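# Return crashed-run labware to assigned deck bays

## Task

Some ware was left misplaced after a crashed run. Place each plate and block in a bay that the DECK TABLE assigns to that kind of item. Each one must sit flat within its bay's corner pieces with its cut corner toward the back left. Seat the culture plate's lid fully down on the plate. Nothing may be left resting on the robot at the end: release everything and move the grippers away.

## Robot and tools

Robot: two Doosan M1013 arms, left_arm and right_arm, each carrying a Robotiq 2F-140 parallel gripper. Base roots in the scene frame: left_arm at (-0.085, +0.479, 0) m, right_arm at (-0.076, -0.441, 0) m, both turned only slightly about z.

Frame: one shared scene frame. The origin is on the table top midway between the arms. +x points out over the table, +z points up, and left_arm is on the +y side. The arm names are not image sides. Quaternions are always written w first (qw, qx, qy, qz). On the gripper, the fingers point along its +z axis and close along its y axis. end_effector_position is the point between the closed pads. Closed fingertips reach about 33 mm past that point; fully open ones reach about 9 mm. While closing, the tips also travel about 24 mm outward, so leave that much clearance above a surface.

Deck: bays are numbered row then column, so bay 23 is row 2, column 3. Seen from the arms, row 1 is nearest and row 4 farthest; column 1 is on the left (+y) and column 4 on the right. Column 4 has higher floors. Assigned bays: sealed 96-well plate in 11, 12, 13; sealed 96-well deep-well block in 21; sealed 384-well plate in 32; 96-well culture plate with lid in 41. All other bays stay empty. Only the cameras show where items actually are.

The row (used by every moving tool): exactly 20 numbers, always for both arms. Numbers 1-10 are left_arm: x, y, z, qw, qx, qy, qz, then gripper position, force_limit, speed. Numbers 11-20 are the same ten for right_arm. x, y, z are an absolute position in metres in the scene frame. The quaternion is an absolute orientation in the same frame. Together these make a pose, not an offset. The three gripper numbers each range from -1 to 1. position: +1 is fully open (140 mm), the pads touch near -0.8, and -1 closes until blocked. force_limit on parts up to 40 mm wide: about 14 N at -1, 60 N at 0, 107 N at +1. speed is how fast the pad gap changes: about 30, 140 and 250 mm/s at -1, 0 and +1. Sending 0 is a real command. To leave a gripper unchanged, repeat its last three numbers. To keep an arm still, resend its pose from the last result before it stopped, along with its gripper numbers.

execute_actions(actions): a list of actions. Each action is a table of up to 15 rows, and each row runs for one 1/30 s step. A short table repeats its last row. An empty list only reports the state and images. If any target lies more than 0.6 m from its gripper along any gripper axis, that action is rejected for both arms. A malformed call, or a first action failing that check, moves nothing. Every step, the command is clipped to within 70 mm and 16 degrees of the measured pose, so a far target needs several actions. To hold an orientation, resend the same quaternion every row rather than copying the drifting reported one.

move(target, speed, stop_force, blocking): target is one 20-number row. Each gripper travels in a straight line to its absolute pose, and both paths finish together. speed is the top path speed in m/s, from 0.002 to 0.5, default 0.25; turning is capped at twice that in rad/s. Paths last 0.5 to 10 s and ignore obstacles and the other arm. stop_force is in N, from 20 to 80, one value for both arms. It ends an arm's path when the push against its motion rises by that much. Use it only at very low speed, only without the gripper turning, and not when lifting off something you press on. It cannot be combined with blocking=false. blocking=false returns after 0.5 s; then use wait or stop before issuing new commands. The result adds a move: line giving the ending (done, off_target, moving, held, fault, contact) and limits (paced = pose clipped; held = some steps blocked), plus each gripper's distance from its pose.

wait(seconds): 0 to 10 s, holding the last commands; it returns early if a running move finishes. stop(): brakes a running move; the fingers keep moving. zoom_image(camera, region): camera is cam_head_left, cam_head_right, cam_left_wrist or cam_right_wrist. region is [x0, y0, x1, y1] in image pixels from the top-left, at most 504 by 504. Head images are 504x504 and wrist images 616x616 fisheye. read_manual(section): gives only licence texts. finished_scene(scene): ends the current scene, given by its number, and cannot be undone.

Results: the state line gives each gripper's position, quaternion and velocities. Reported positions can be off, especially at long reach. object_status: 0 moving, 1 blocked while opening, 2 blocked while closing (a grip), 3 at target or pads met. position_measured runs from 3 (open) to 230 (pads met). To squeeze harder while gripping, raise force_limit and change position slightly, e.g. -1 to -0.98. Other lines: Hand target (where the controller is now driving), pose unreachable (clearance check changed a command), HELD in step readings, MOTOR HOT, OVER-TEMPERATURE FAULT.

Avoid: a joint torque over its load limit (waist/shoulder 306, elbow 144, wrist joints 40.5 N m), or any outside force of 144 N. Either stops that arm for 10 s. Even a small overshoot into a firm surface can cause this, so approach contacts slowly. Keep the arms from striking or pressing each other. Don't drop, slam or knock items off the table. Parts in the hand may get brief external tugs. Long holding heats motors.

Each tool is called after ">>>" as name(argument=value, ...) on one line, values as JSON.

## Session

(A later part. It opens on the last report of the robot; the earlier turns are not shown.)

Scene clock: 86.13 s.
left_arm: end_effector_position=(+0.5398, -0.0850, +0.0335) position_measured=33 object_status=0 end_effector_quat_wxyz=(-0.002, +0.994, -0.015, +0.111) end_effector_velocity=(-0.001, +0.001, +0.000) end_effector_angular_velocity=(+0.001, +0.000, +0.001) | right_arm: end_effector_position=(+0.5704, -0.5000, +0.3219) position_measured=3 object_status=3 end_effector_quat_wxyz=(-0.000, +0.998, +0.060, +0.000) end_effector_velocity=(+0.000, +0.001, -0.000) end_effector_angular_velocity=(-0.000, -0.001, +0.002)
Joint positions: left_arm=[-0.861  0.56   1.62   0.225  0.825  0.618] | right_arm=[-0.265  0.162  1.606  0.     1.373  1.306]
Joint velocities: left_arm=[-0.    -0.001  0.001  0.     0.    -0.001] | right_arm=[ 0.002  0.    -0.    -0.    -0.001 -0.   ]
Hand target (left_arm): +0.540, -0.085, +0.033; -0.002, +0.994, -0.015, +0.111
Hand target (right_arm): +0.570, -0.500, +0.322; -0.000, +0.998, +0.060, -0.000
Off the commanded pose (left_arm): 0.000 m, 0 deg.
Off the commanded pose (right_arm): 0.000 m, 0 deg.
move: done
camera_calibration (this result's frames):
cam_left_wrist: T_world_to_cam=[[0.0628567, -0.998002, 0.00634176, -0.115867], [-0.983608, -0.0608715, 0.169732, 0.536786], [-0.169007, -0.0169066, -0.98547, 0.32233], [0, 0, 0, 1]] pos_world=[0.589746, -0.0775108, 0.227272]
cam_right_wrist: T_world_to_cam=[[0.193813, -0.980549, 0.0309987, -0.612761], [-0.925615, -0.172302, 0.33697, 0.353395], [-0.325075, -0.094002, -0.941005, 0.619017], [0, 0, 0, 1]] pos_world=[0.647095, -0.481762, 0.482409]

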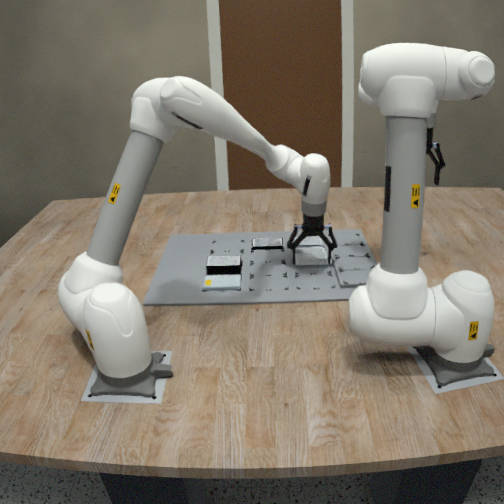

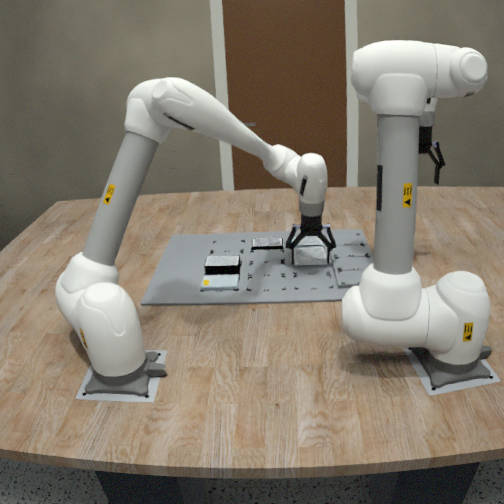

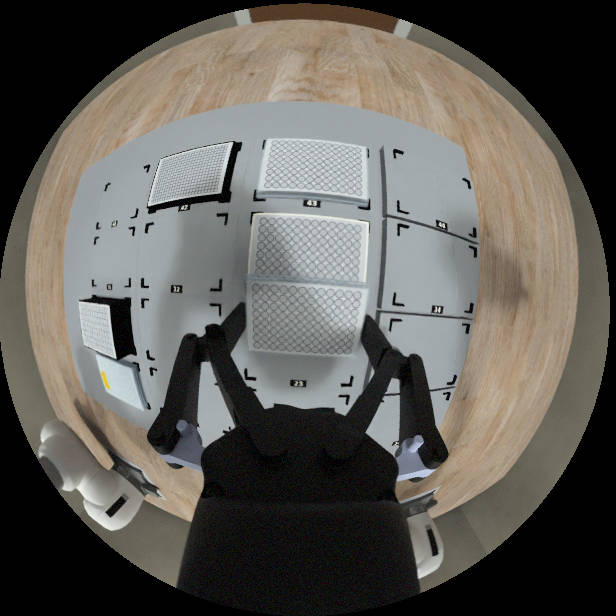

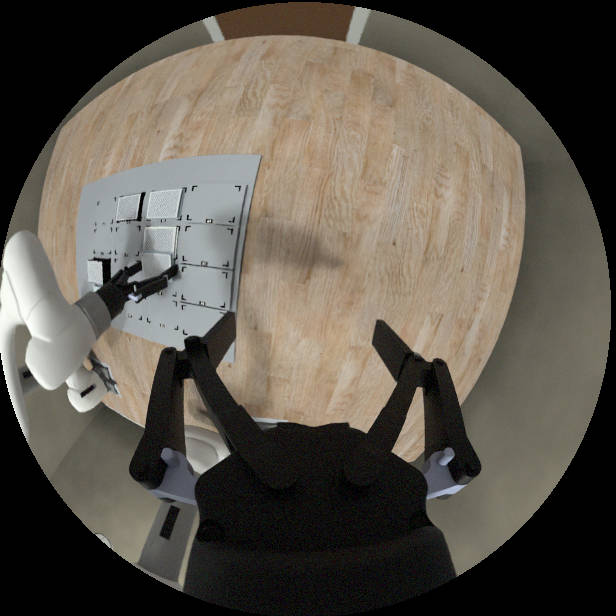

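Tips pushed up slightly (touching pieces). Lift.

>>> move(target=[0.5398,-0.085,0.06,-0.0017,0.9939,-0.0149,0.1106,0.7,-0.2,-1,0.5704,-0.5,0.3219,0,0.998,0.06,0,1,0,0], speed=0.03)

>>> move(target=[0.505,-0.084,0.045,0,1,-0.015,0,0.7,-0.2,-1,0.5704,-0.5,0.3219,0,0.998,0.06,0,1,0,0], speed=0.05)

>>> move(target=[0.505,-0.084,0.035,0,1,-0.015,0,0.7,-0.2,-1,0.5704,-0.5,0.3219,0,0.998,0.06,0,1,0,0], speed=0.015)

>>> zoom_image(camera="cam_left_wrist", region=[220,250,400,380])

>>> zoom_image(camera="cam_head_left", region=[260,220,380,300])

Scene clock: 87.63 s.
left_arm: end_effector_position=(+0.5398, -0.0851, +0.0601) position_measured=34 object_status=2 end_effector_quat_wxyz=(-0.002, +0.994, -0.015, +0.111) end_effector_velocity=(-0.000, -0.001, +0.001) end_effector_angular_velocity=(-0.001, +0.000, +0.000) | right_arm: end_effector_position=(+0.5704, -0.5000, +0.3219) position_measured=3 object_status=3 end_effector_quat_wxyz=(-0.000, +0.998, +0.060, +0.000) end_effector_velocity=(+0.000, -0.000, +0.000) end_effector_angular_velocity=(-0.000, -0.000, -0.001)
Joint positions: left_arm=[-0.861  0.536  1.603  0.217  0.865  0.63 ] | right_arm=[-0.265  0.162  1.606  0.     1.373  1.306]
Joint velocities: left_arm=[-0.    -0.001 -0.001 -0.001  0.001  0.   ] | right_arm=[-0.001 -0.     0.     0.    -0.    -0.   ]
Hand target (left_arm): +0.540, -0.085, +0.060; -0.002, +0.994, -0.015, +0.111
Hand target (right_arm): +0.570, -0.500, +0.322; -0.000, +0.998, +0.060, -0.000
Off the commanded pose (left_arm): 0.000 m, 0 deg.
Off the commanded pose (right_arm): 0.000 m, 0 deg.
move: done
camera_calibration (this result's frames):
cam_left_wrist: T_world_to_cam=[[0.0628442, -0.998004, 0.00616655, -0.116032], [-0.983574, -0.0608856, 0.169925, 0.532235], [-0.16921, -0.016744, -0.985438, 0.348645], [0, 0, 0, 1]] pos_world=[0.589779, -0.0775574, 0.253844]
cam_right_wrist: T_world_to_cam=[[0.193812, -0.980549, 0.0309987, -0.612761], [-0.925615, -0.172302, 0.33697, 0.353395], [-0.325075, -0.0940019, -0.941005, 0.619017], [0, 0, 0, 1]] pos_world=[0.647095, -0.481763, 0.48241]

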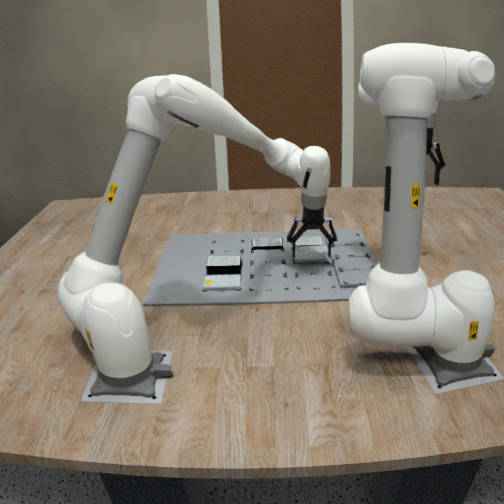

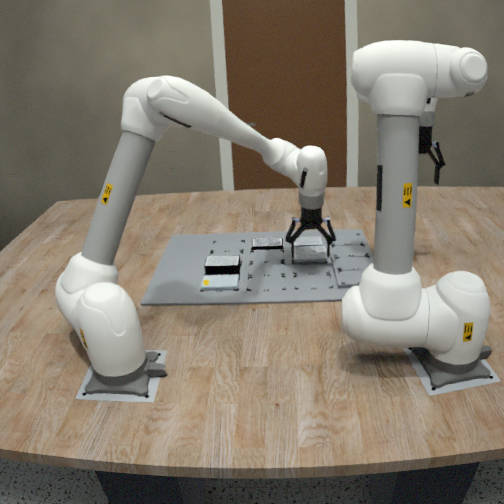

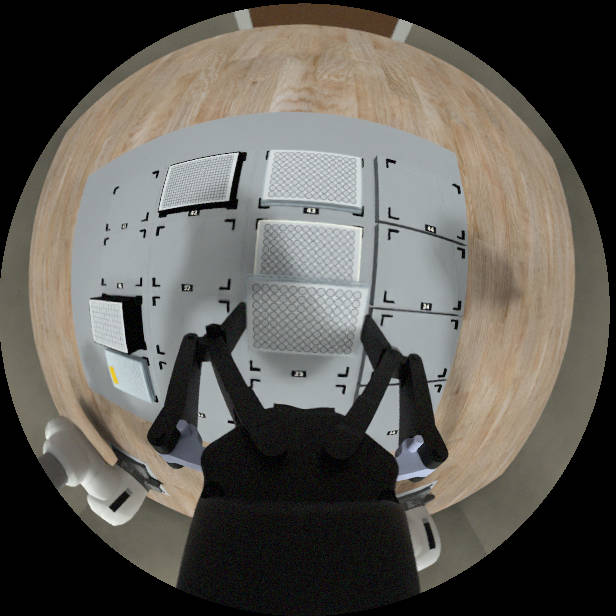

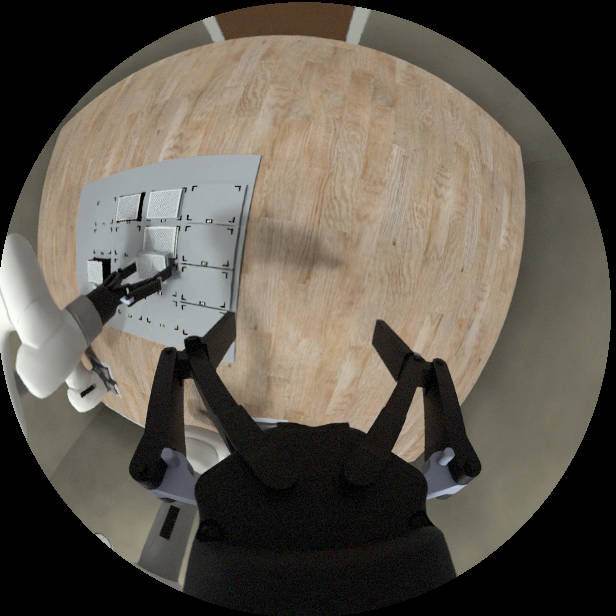

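Scene clock: 90.10 s.
left_arm: end_effector_position=(+0.5050, -0.0840, +0.0450) position_measured=34 object_status=2 end_effector_quat_wxyz=(-0.000, +1.000, -0.015, +0.000) end_effector_velocity=(-0.001, +0.000, -0.000) end_effector_angular_velocity=(+0.000, +0.001, -0.000) | right_arm: end_effector_position=(+0.5704, -0.5000, +0.3219) position_measured=3 object_status=3 end_effector_quat_wxyz=(-0.000, +0.998, +0.060, -0.000) end_effector_velocity=(-0.000, -0.000, -0.000) end_effector_angular_velocity=(-0.000, +0.001, -0.001)
Joint positions: left_arm=[-0.825  0.579  1.546  0.     1.017  0.796] | right_arm=[-0.265  0.162  1.606  0.     1.373  1.306]
Joint velocities: left_arm=[-0.    -0.001  0.001 -0.    -0.     0.   ] | right_arm=[-0.     0.    -0.    -0.     0.001  0.001]
Hand target (left_arm): +0.505, -0.084, +0.045; -0.000, +1.000, -0.015, +0.000
Hand target (right_arm): +0.570, -0.500, +0.322; -0.000, +0.998, +0.060, -0.000
Off the commanded pose (left_arm): 0.000 m, 0 deg.
Off the commanded pose (right_arm): 0.000 m, 0 deg.
move: done
camera_calibration (this result's frames):
cam_left_wrist: T_world_to_cam=[[0.0627712, -0.997996, -0.00801842, -0.111994], [-0.922162, -0.0610702, 0.381953, 0.460067], [-0.381677, -0.0165814, -0.924147, 0.43251], [0, 0, 0, 1]] pos_world=[0.596365, -0.0765014, 0.223081]
cam_right_wrist: T_world_to_cam=[[0.193813, -0.980549, 0.0309985, -0.612761], [-0.925615, -0.172302, 0.336971, 0.353394], [-0.325075, -0.0940019, -0.941005, 0.619017], [0, 0, 0, 1]] pos_world=[0.647095, -0.481762, 0.482409]

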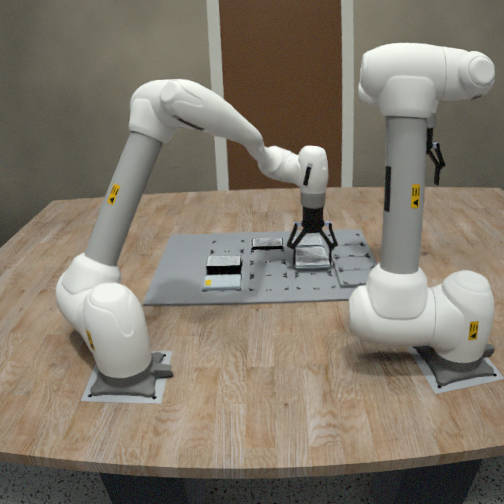

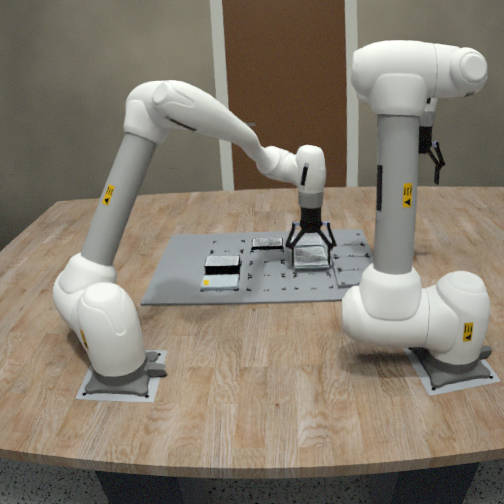

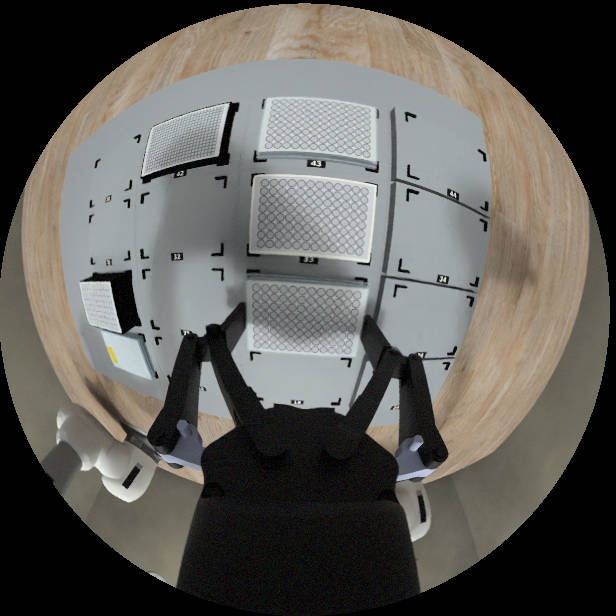

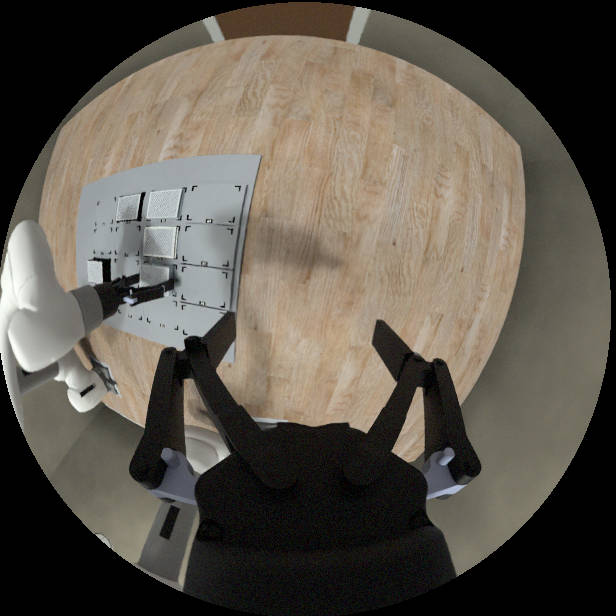

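Scene clock: 91.00 s.
left_arm: end_effector_position=(+0.5050, -0.0840, +0.0350) position_measured=34 object_status=2 end_effector_quat_wxyz=(-0.000, +1.000, -0.015, -0.000) end_effector_velocity=(-0.000, -0.001, +0.001) end_effector_angular_velocity=(-0.002, +0.001, +0.002) | right_arm: end_effector_position=(+0.5704, -0.5000, +0.3219) position_measured=3 object_status=3 end_effector_quat_wxyz=(-0.000, +0.998, +0.060, -0.000) end_effector_velocity=(-0.001, +0.000, +0.000) end_effector_angular_velocity=(+0.000, +0.002, +0.000)
Joint positions: left_arm=[-0.825  0.587  1.553 -0.     1.002  0.796] | right_arm=[-0.265  0.162  1.606  0.     1.373  1.306]
Joint velocities: left_arm=[-0.     0.    -0.001 -0.003  0.    -0.001] | right_arm=[-0.    -0.     0.     0.     0.002 -0.   ]
Hand target (left_arm): +0.505, -0.084, +0.035; -0.000, +1.000, -0.015, +0.000
Hand target (right_arm): +0.570, -0.500, +0.322; +0.000, +0.998, +0.060, -0.000
Off the commanded pose (left_arm): 0.000 m, 0 deg.
Off the commanded pose (right_arm): 0.000 m, 0 deg.
move: done
camera_calibration (this result's frames):
cam_left_wrist: T_world_to_cam=[[0.062706, -0.998001, -0.00782484, -0.11206], [-0.922132, -0.0609345, 0.382046, 0.463863], [-0.38176, -0.0167411, -0.92411, 0.423238], [0, 0, 0, 1]] pos_world=[0.596345, -0.0764854, 0.213024]
cam_right_wrist: T_world_to_cam=[[0.193813, -0.980549, 0.0309985, -0.612761], [-0.925615, -0.172302, 0.336971, 0.353394], [-0.325075, -0.0940019, -0.941005, 0.619017], [0, 0, 0, 1]] pos_world=[0.647095, -0.481762, 0.482409]

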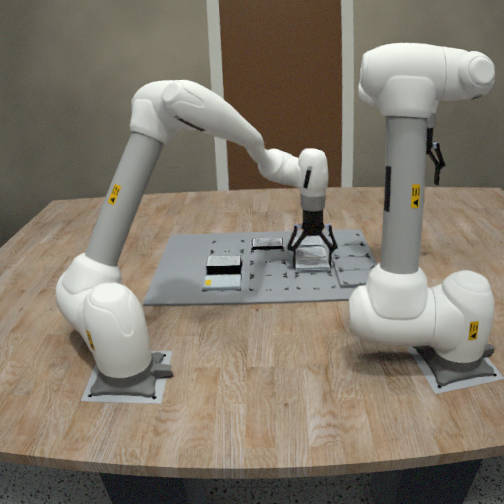

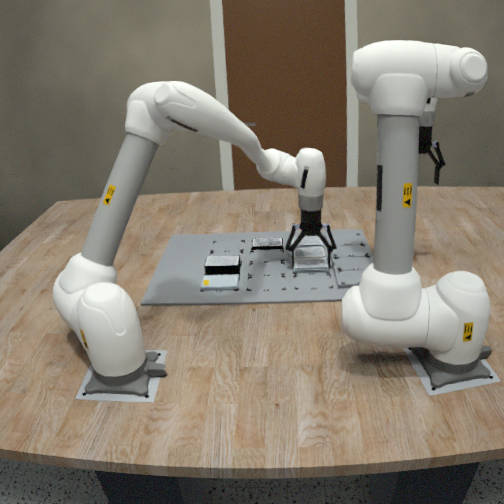

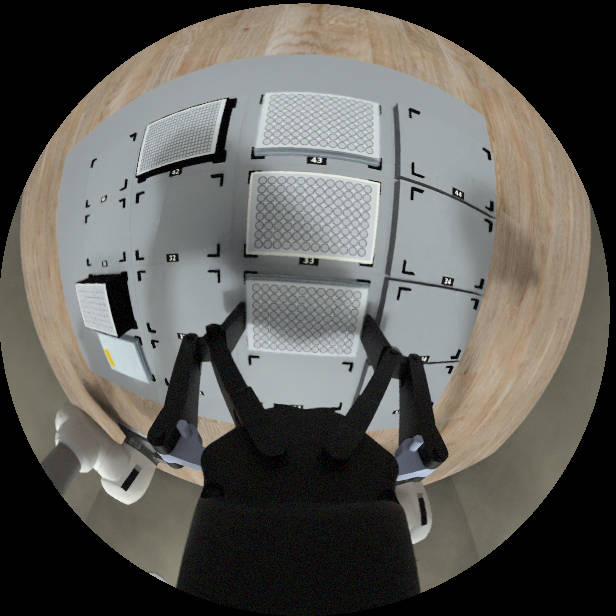

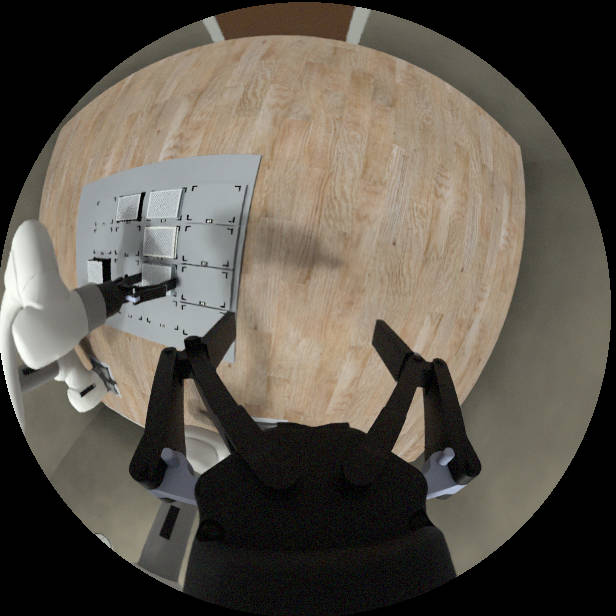

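Region (220, 250, 400, 380) of cam_left_wrist's 616x616 image, scaled by 2.800, with more detail than that image has.

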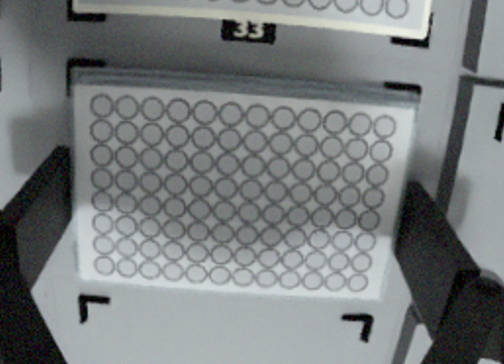

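Region (260, 220, 380, 300) of cam_head_left's 504x504 image, scaled by 4.200, with more detail than that image has.

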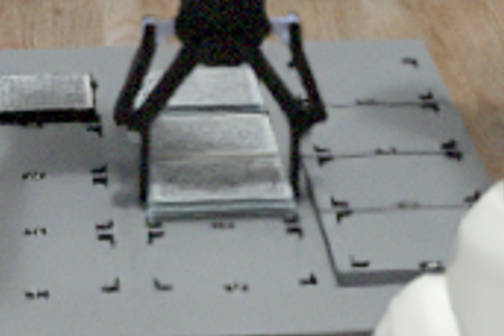

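>>> move(target=[0.503,-0.0835,0.0335,0,1,-0.015,0,0.7,-0.2,-1,0.5704,-0.5,0.3219,0,0.998,0.06,0,1,0,0], speed=0.01)

>>> zoom_image(camera="cam_left_wrist", region=[220,250,400,380])

Scene clock: 91.97 s.
left_arm: end_effector_position=(+0.5030, -0.0835, +0.0335) position_measured=34 object_status=2 end_effector_quat_wxyz=(-0.000, +1.000, -0.015, -0.000) end_effector_velocity=(-0.000, -0.000, -0.000) end_effector_angular_velocity=(-0.000, -0.000, -0.000) | right_arm: end_effector_position=(+0.5704, -0.5000, +0.3219) position_measured=3 object_status=3 end_effector_quat_wxyz=(-0.000, +0.998, +0.060, -0.000) end_effector_velocity=(+0.000, -0.000, -0.000) end_effector_angular_velocity=(+0.000, -0.000, +0.000)
Joint positions: left_arm=[-0.827  0.586  1.558 -0.     0.998  0.795] | right_arm=[-0.265  0.162  1.606  0.     1.373  1.306]
Joint velocities: left_arm=[-0.001  0.001 -0.    -0.    -0.001 -0.001] | right_arm=[-0.001  0.    -0.     0.    -0.    -0.001]
Hand target (left_arm): +0.503, -0.083, +0.034; -0.000, +1.000, -0.015, +0.000
Hand target (right_arm): +0.570, -0.500, +0.322; +0.000, +0.998, +0.060, -0.000
Off the commanded pose (left_arm): 0.000 m, 0 deg.
Off the commanded pose (right_arm): 0.000 m, 0 deg.
move: done
camera_calibration (this result's frames):
cam_left_wrist: T_world_to_cam=[[0.0627078, -0.998001, -0.00780351, -0.111454], [-0.922139, -0.0609283, 0.38203, 0.462644], [-0.381741, -0.0167603, -0.924117, 0.421115], [0, 0, 0, 1]] pos_world=[0.594368, -0.0759856, 0.211547]
cam_right_wrist: T_world_to_cam=[[0.193812, -0.980549, 0.0309983, -0.612761], [-0.925615, -0.172302, 0.336971, 0.353394], [-0.325076, -0.0940017, -0.941005, 0.619017], [0, 0, 0, 1]] pos_world=[0.647095, -0.481762, 0.482409]

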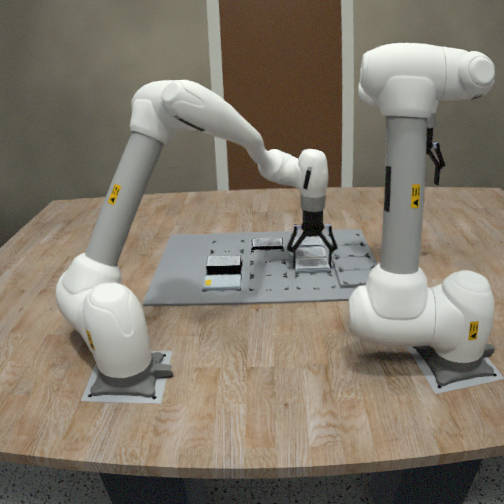

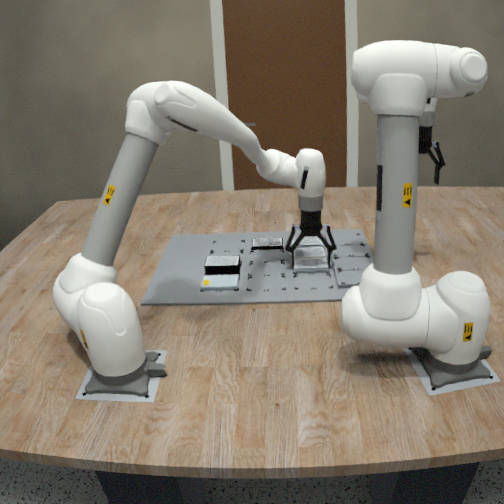

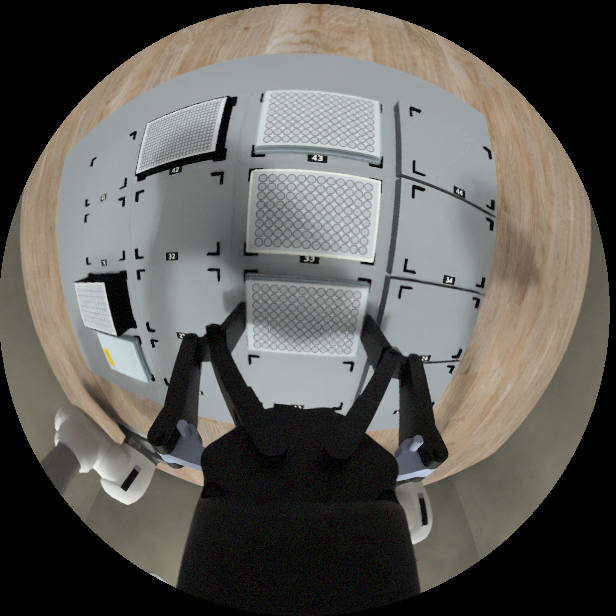

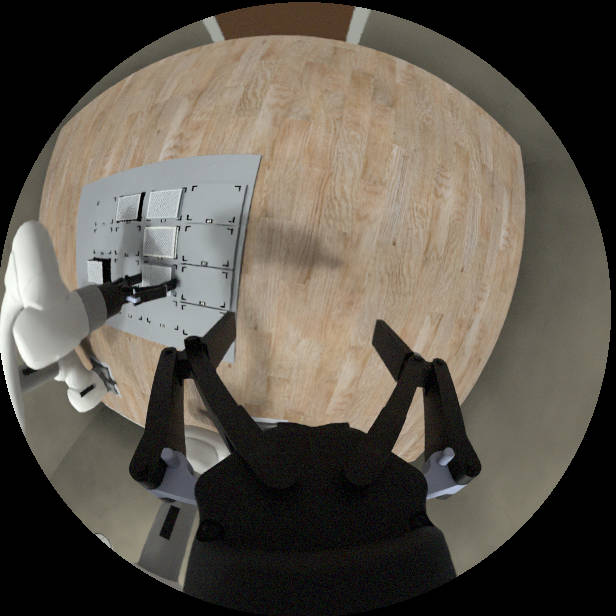

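Region (220, 250, 400, 380) of cam_left_wrist's 616x616 image, scaled by 2.800, with more detail than that image has.

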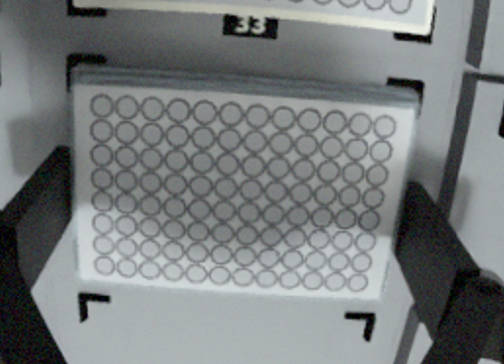

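>>> move(target=[0.503,-0.0837,0.0265,0,1,-0.015,0,0.7,-0.2,-1,0.5704,-0.5,0.3219,0,0.998,0.06,0,1,0,0], speed=0.005, stop_force=20)

>>> zoom_image(camera="cam_left_wrist", region=[220,250,400,380])

>>> zoom_image(camera="cam_head_left", region=[260,220,380,300])

Scene clock: 93.77 s.
left_arm: end_effector_position=(+0.5030, -0.0837, +0.0273) position_measured=34 object_status=2 end_effector_quat_wxyz=(+0.000, +1.000, -0.015, +0.000) end_effector_velocity=(+0.000, +0.000, -0.000) end_effector_angular_velocity=(+0.002, +0.002, +0.000) | right_arm: end_effector_position=(+0.5704, -0.5000, +0.3219) position_measured=3 object_status=3 end_effector_quat_wxyz=(-0.000, +0.998, +0.060, -0.000) end_effector_velocity=(+0.000, +0.000, +0.000) end_effector_angular_velocity=(+0.000, -0.001, -0.001)
Joint positions: left_arm=[-0.827  0.592  1.561 -0.     0.989  0.795] | right_arm=[-0.265  0.162  1.606  0.     1.373  1.306]
Joint velocities: left_arm=[ 0.     0.001 -0.002 -0.     0.003  0.   ] | right_arm=[ 0.    -0.     0.     0.    -0.001  0.001]
Hand target (left_arm): +0.503, -0.084, +0.027; +0.000, +1.000, -0.015, +0.000
Hand target (right_arm): +0.570, -0.500, +0.322; +0.000, +0.998, +0.060, -0.000
Off the commanded pose (left_arm): 0.001 m, 0 deg.
Off the commanded pose (right_arm): 0.000 m, 0 deg.
move: contact (left_arm)
camera_calibration (this result's frames):
cam_left_wrist: T_world_to_cam=[[0.0627063, -0.998002, -0.00778493, -0.111679], [-0.922146, -0.0609201, 0.382015, 0.464973], [-0.381726, -0.0167759, -0.924123, 0.415388], [0, 0, 0, 1]] pos_world=[0.59434, -0.0761611, 0.205373]
cam_right_wrist: T_world_to_cam=[[0.193813, -0.980549, 0.0309984, -0.61276], [-0.925615, -0.172302, 0.336971, 0.353394], [-0.325075, -0.0940018, -0.941005, 0.619017], [0, 0, 0, 1]] pos_world=[0.647095, -0.481762, 0.482409]

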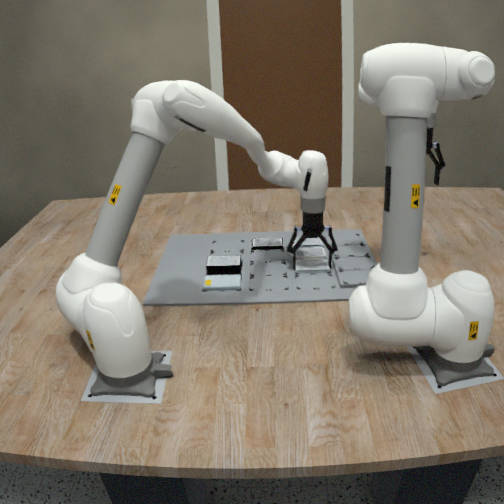

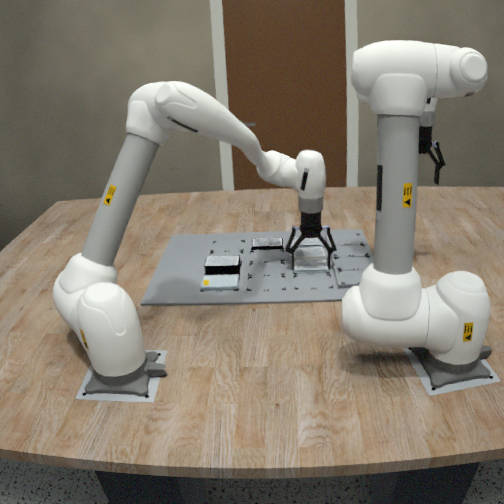

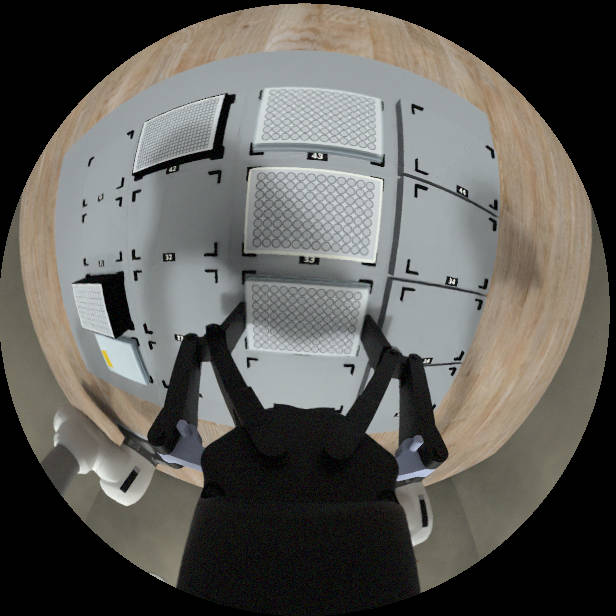

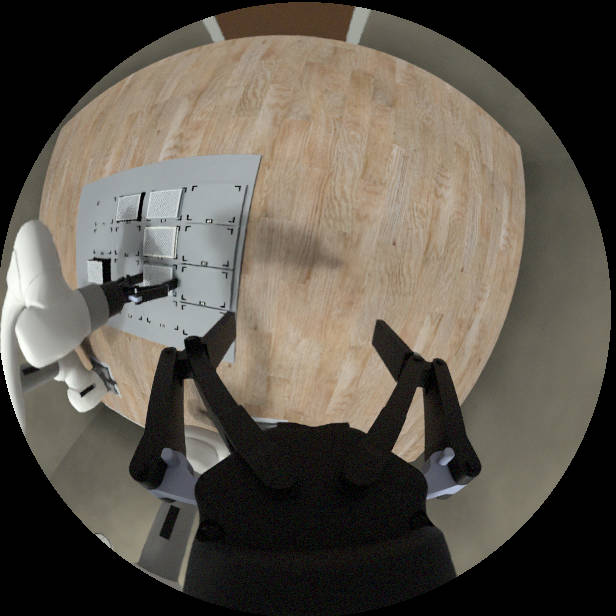

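Region (220, 250, 400, 380) of cam_left_wrist's 616x616 image, scaled by 2.800, with more detail than that image has.

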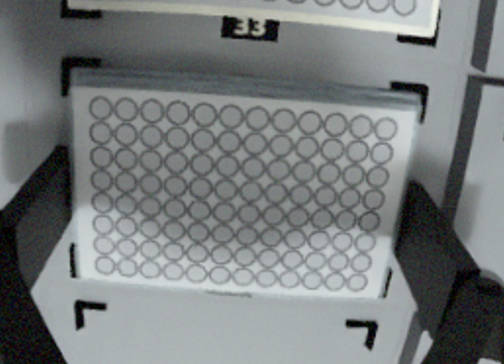

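Region (260, 220, 380, 300) of cam_head_left's 504x504 image, scaled by 4.200, with more detail than that image has.

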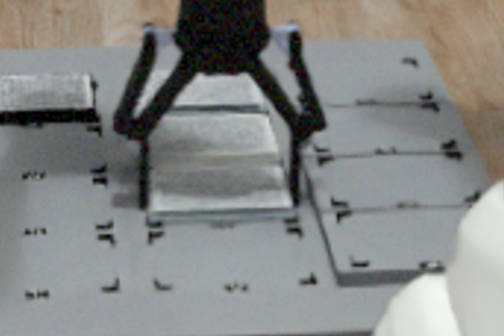

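>>> move(target=[0.503,-0.0837,0.0276,0,1,-0.015,0,0.95,-0.2,-1,0.5704,-0.5,0.3219,0,0.998,0.06,0,1,0,0], speed=0.005)

>>> move(target=[0.503,-0.0837,0.07,0,1,-0.015,0,0.95,-0.2,-1,0.5704,-0.5,0.3219,0,0.998,0.06,0,1,0,0], speed=0.06)

>>> move(target=[0.33,-0.0837,0.09,0,1,-0.015,0,0.95,-0.2,-1,0.5704,-0.5,0.3219,0,0.998,0.06,0,1,0,0], speed=0.2)

>>> zoom_image(camera="cam_left_wrist", region=[220,60,420,260])

>>> zoom_image(camera="cam_right_wrist", region=[80,170,250,320])

Scene clock: 94.93 s.
left_arm: end_effector_position=(+0.5030, -0.0837, +0.0275) position_measured=9 object_status=3 end_effector_quat_wxyz=(-0.000, +1.000, -0.015, -0.000) end_effector_velocity=(-0.000, +0.000, -0.001) end_effector_angular_velocity=(+0.001, +0.001, -0.001) | right_arm: end_effector_position=(+0.5704, -0.5000, +0.3219) position_measured=3 object_status=3 end_effector_quat_wxyz=(-0.000, +0.998, +0.060, -0.000) end_effector_velocity=(+0.000, +0.000, -0.000) end_effector_angular_velocity=(+0.000, -0.000, +0.002)
Joint positions: left_arm=[-0.827  0.591  1.561 -0.     0.989  0.795] | right_arm=[-0.265  0.162  1.606  0.     1.373  1.306]
Joint velocities: left_arm=[-0.     0.001 -0.    -0.     0.001  0.001] | right_arm=[ 0.001  0.     0.     0.    -0.    -0.002]
Hand target (left_arm): +0.503, -0.084, +0.028; +0.000, +1.000, -0.015, -0.000
Hand target (right_arm): +0.570, -0.500, +0.322; +0.000, +0.998, +0.060, -0.000
Off the commanded pose (left_arm): 0.000 m, 0 deg.
Off the commanded pose (right_arm): 0.000 m, 0 deg.
move: done
camera_calibration (this result's frames):
cam_left_wrist: T_world_to_cam=[[0.06269, -0.998002, -0.00784319, -0.111696], [-0.922127, -0.0609264, 0.38206, 0.46488], [-0.381775, -0.016719, -0.924104, 0.415633], [0, 0, 0, 1]] pos_world=[0.594359, -0.0762007, 0.2056]
cam_right_wrist: T_world_to_cam=[[0.193812, -0.980549, 0.0309983, -0.61276], [-0.925615, -0.172301, 0.336971, 0.353394], [-0.325076, -0.0940016, -0.941005, 0.619017], [0, 0, 0, 1]] pos_world=[0.647095, -0.481762, 0.482409]

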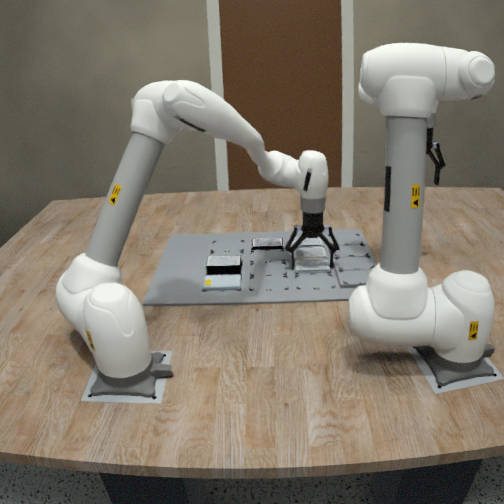

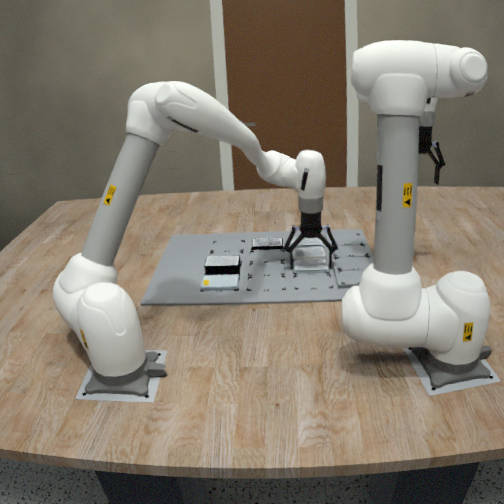

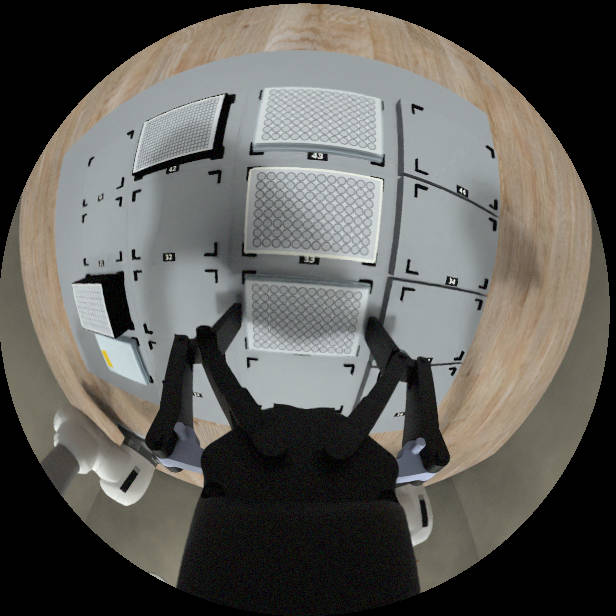

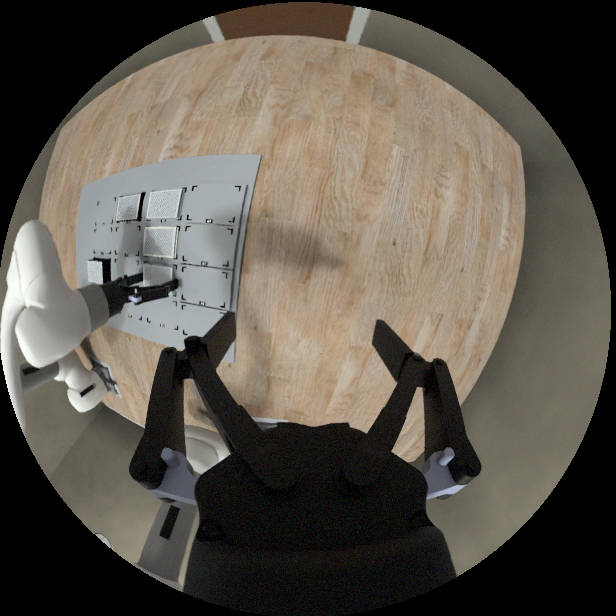

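Scene clock: 95.90 s.
left_arm: end_effector_position=(+0.5030, -0.0837, +0.0701) position_measured=9 object_status=3 end_effector_quat_wxyz=(+0.000, +1.000, -0.015, +0.000) end_effector_velocity=(-0.000, -0.000, +0.000) end_effector_angular_velocity=(-0.000, +0.000, +0.000) | right_arm: end_effector_position=(+0.5704, -0.5000, +0.3219) position_measured=3 object_status=3 end_effector_quat_wxyz=(-0.000, +0.998, +0.060, -0.000) end_effector_velocity=(+0.000, -0.000, -0.000) end_effector_angular_velocity=(-0.000, -0.001, -0.001)
Joint positions: left_arm=[-0.827  0.556  1.533 -0.     1.053  0.795] | right_arm=[-0.265  0.162  1.606  0.     1.373  1.306]
Joint velocities: left_arm=[-0.  0. -0. -0.  0. -0.] | right_arm=[-0.     0.    -0.    -0.    -0.001  0.001]
Hand target (left_arm): +0.503, -0.084, +0.070; +0.000, +1.000, -0.015, -0.000
Hand target (right_arm): +0.570, -0.500, +0.322; +0.000, +0.998, +0.060, -0.000
Off the commanded pose (left_arm): 0.000 m, 0 deg.
Off the commanded pose (right_arm): 0.000 m, 0 deg.
move: done
camera_calibration (this result's frames):
cam_left_wrist: T_world_to_cam=[[0.0626834, -0.998004, -0.00770206, -0.111423], [-0.922176, -0.0608685, 0.381951, 0.448692], [-0.381657, -0.0168393, -0.924151, 0.45491], [0, 0, 0, 1]] pos_world=[0.594377, -0.0762288, 0.248169]
cam_right_wrist: T_world_to_cam=[[0.193813, -0.980549, 0.0309985, -0.612761], [-0.925615, -0.172302, 0.336971, 0.353394], [-0.325075, -0.0940019, -0.941005, 0.619017], [0, 0, 0, 1]] pos_world=[0.647095, -0.481762, 0.482409]

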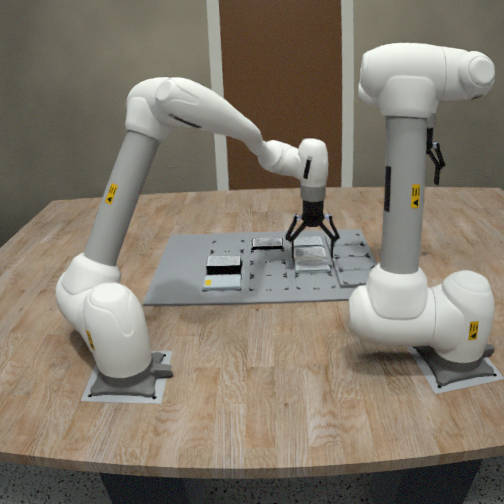

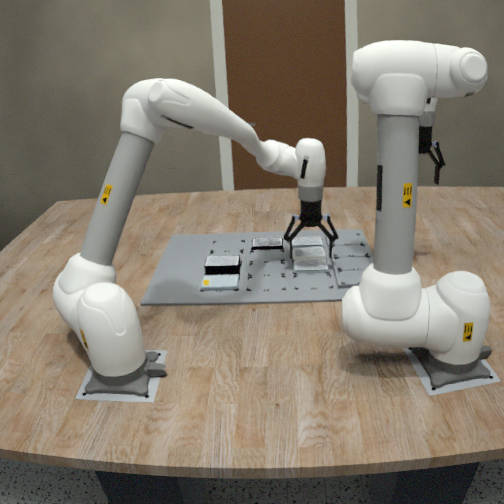

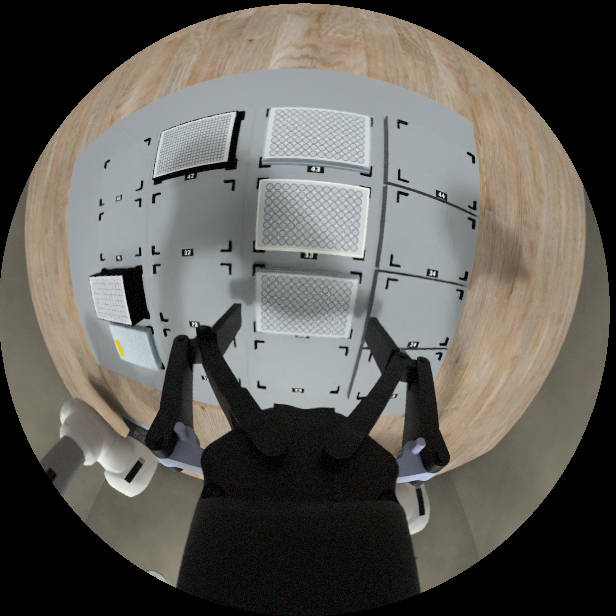

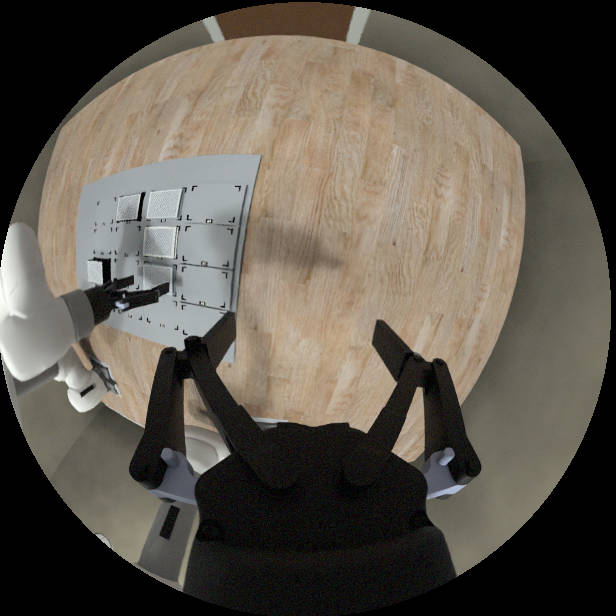

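Scene clock: 97.10 s.
left_arm: end_effector_position=(+0.3299, -0.0836, +0.0902) position_measured=9 object_status=3 end_effector_quat_wxyz=(-0.000, +1.000, -0.015, -0.000) end_effector_velocity=(+0.001, +0.000, +0.000) end_effector_angular_velocity=(+0.001, -0.004, -0.004) | right_arm: end_effector_position=(+0.5704, -0.5000, +0.3219) position_measured=3 object_status=3 end_effector_quat_wxyz=(-0.000, +0.998, +0.060, -0.000) end_effector_velocity=(-0.000, +0.000, -0.000) end_effector_angular_velocity=(-0.000, +0.000, -0.001)
Joint positions: left_arm=[-1.006  0.38   1.769 -0.     0.992  0.615] | right_arm=[-0.265  0.162  1.606  0.     1.373  1.306]
Joint velocities: left_arm=[-0.    -0.001  0.     0.005 -0.001  0.001] | right_arm=[ 0.     0.    -0.    -0.     0.     0.001]
Hand target (left_arm): +0.330, -0.084, +0.090; -0.000, +1.000, -0.015, -0.000
Hand target (right_arm): +0.570, -0.500, +0.322; +0.000, +0.998, +0.060, -0.000
Off the commanded pose (left_arm): 0.000 m, 0 deg.
Off the commanded pose (right_arm): 0.000 m, 0 deg.
move: done
camera_calibration (this result's frames):
cam_left_wrist: T_world_to_cam=[[0.0628279, -0.997994, -0.00782933, -0.100342], [-0.92207, -0.0610464, 0.382178, 0.281286], [-0.38189, -0.0167923, -0.924055, 0.407441], [0, 0, 0, 1]] pos_world=[0.421267, -0.0761274, 0.268211]
cam_right_wrist: T_world_to_cam=[[0.193812, -0.980549, 0.0309982, -0.61276], [-0.925615, -0.172302, 0.336971, 0.353394], [-0.325076, -0.0940016, -0.941005, 0.619017], [0, 0, 0, 1]] pos_world=[0.647095, -0.481762, 0.482409]

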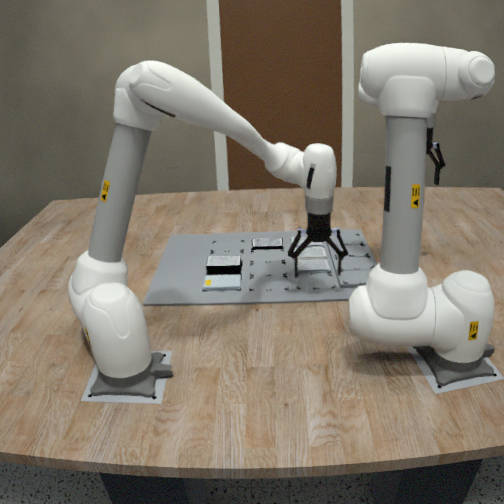

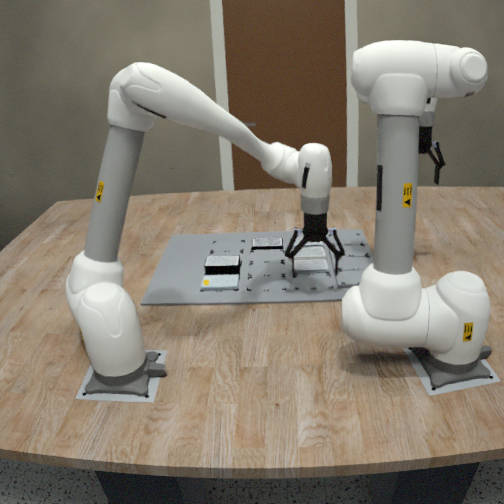

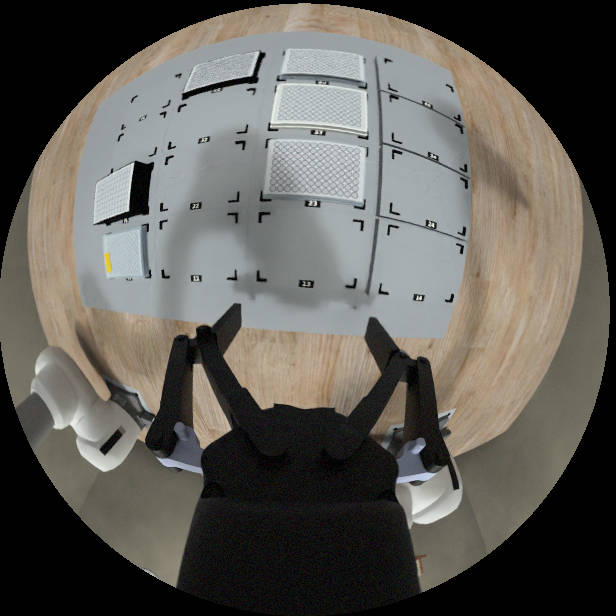

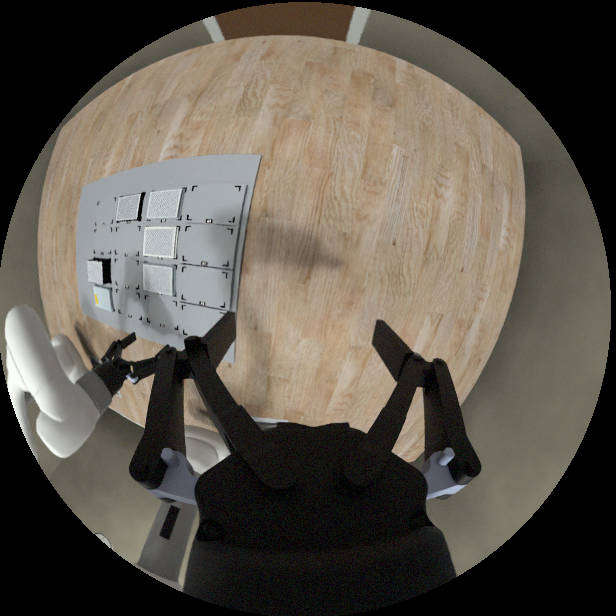

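Region (220, 60, 420, 260) of cam_left_wrist's 616x616 image, scaled by 2.520, with more detail than that image has.

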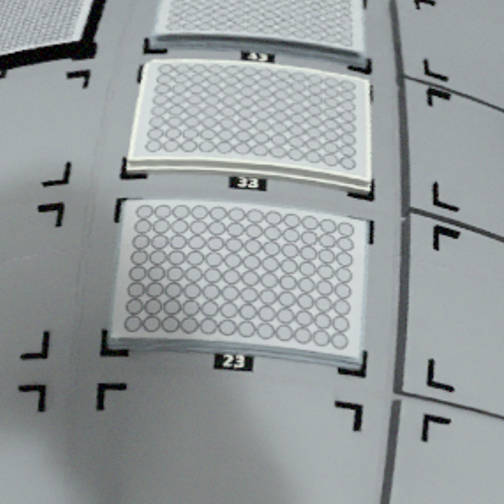

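Region (80, 170, 250, 320) of cam_right_wrist's 616x616 image, scaled by 2.965, with more detail than that image has; it fills the top 445 rows of this view, and the rest is white.

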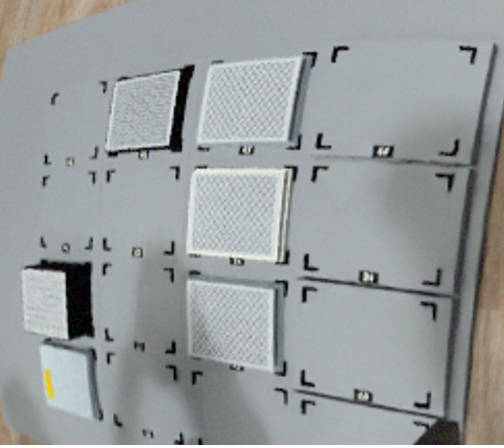

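Front pieces are visible on all plates; everything is seated.

>>> finished_scene(scene=2)

The scene is finished: the task was done.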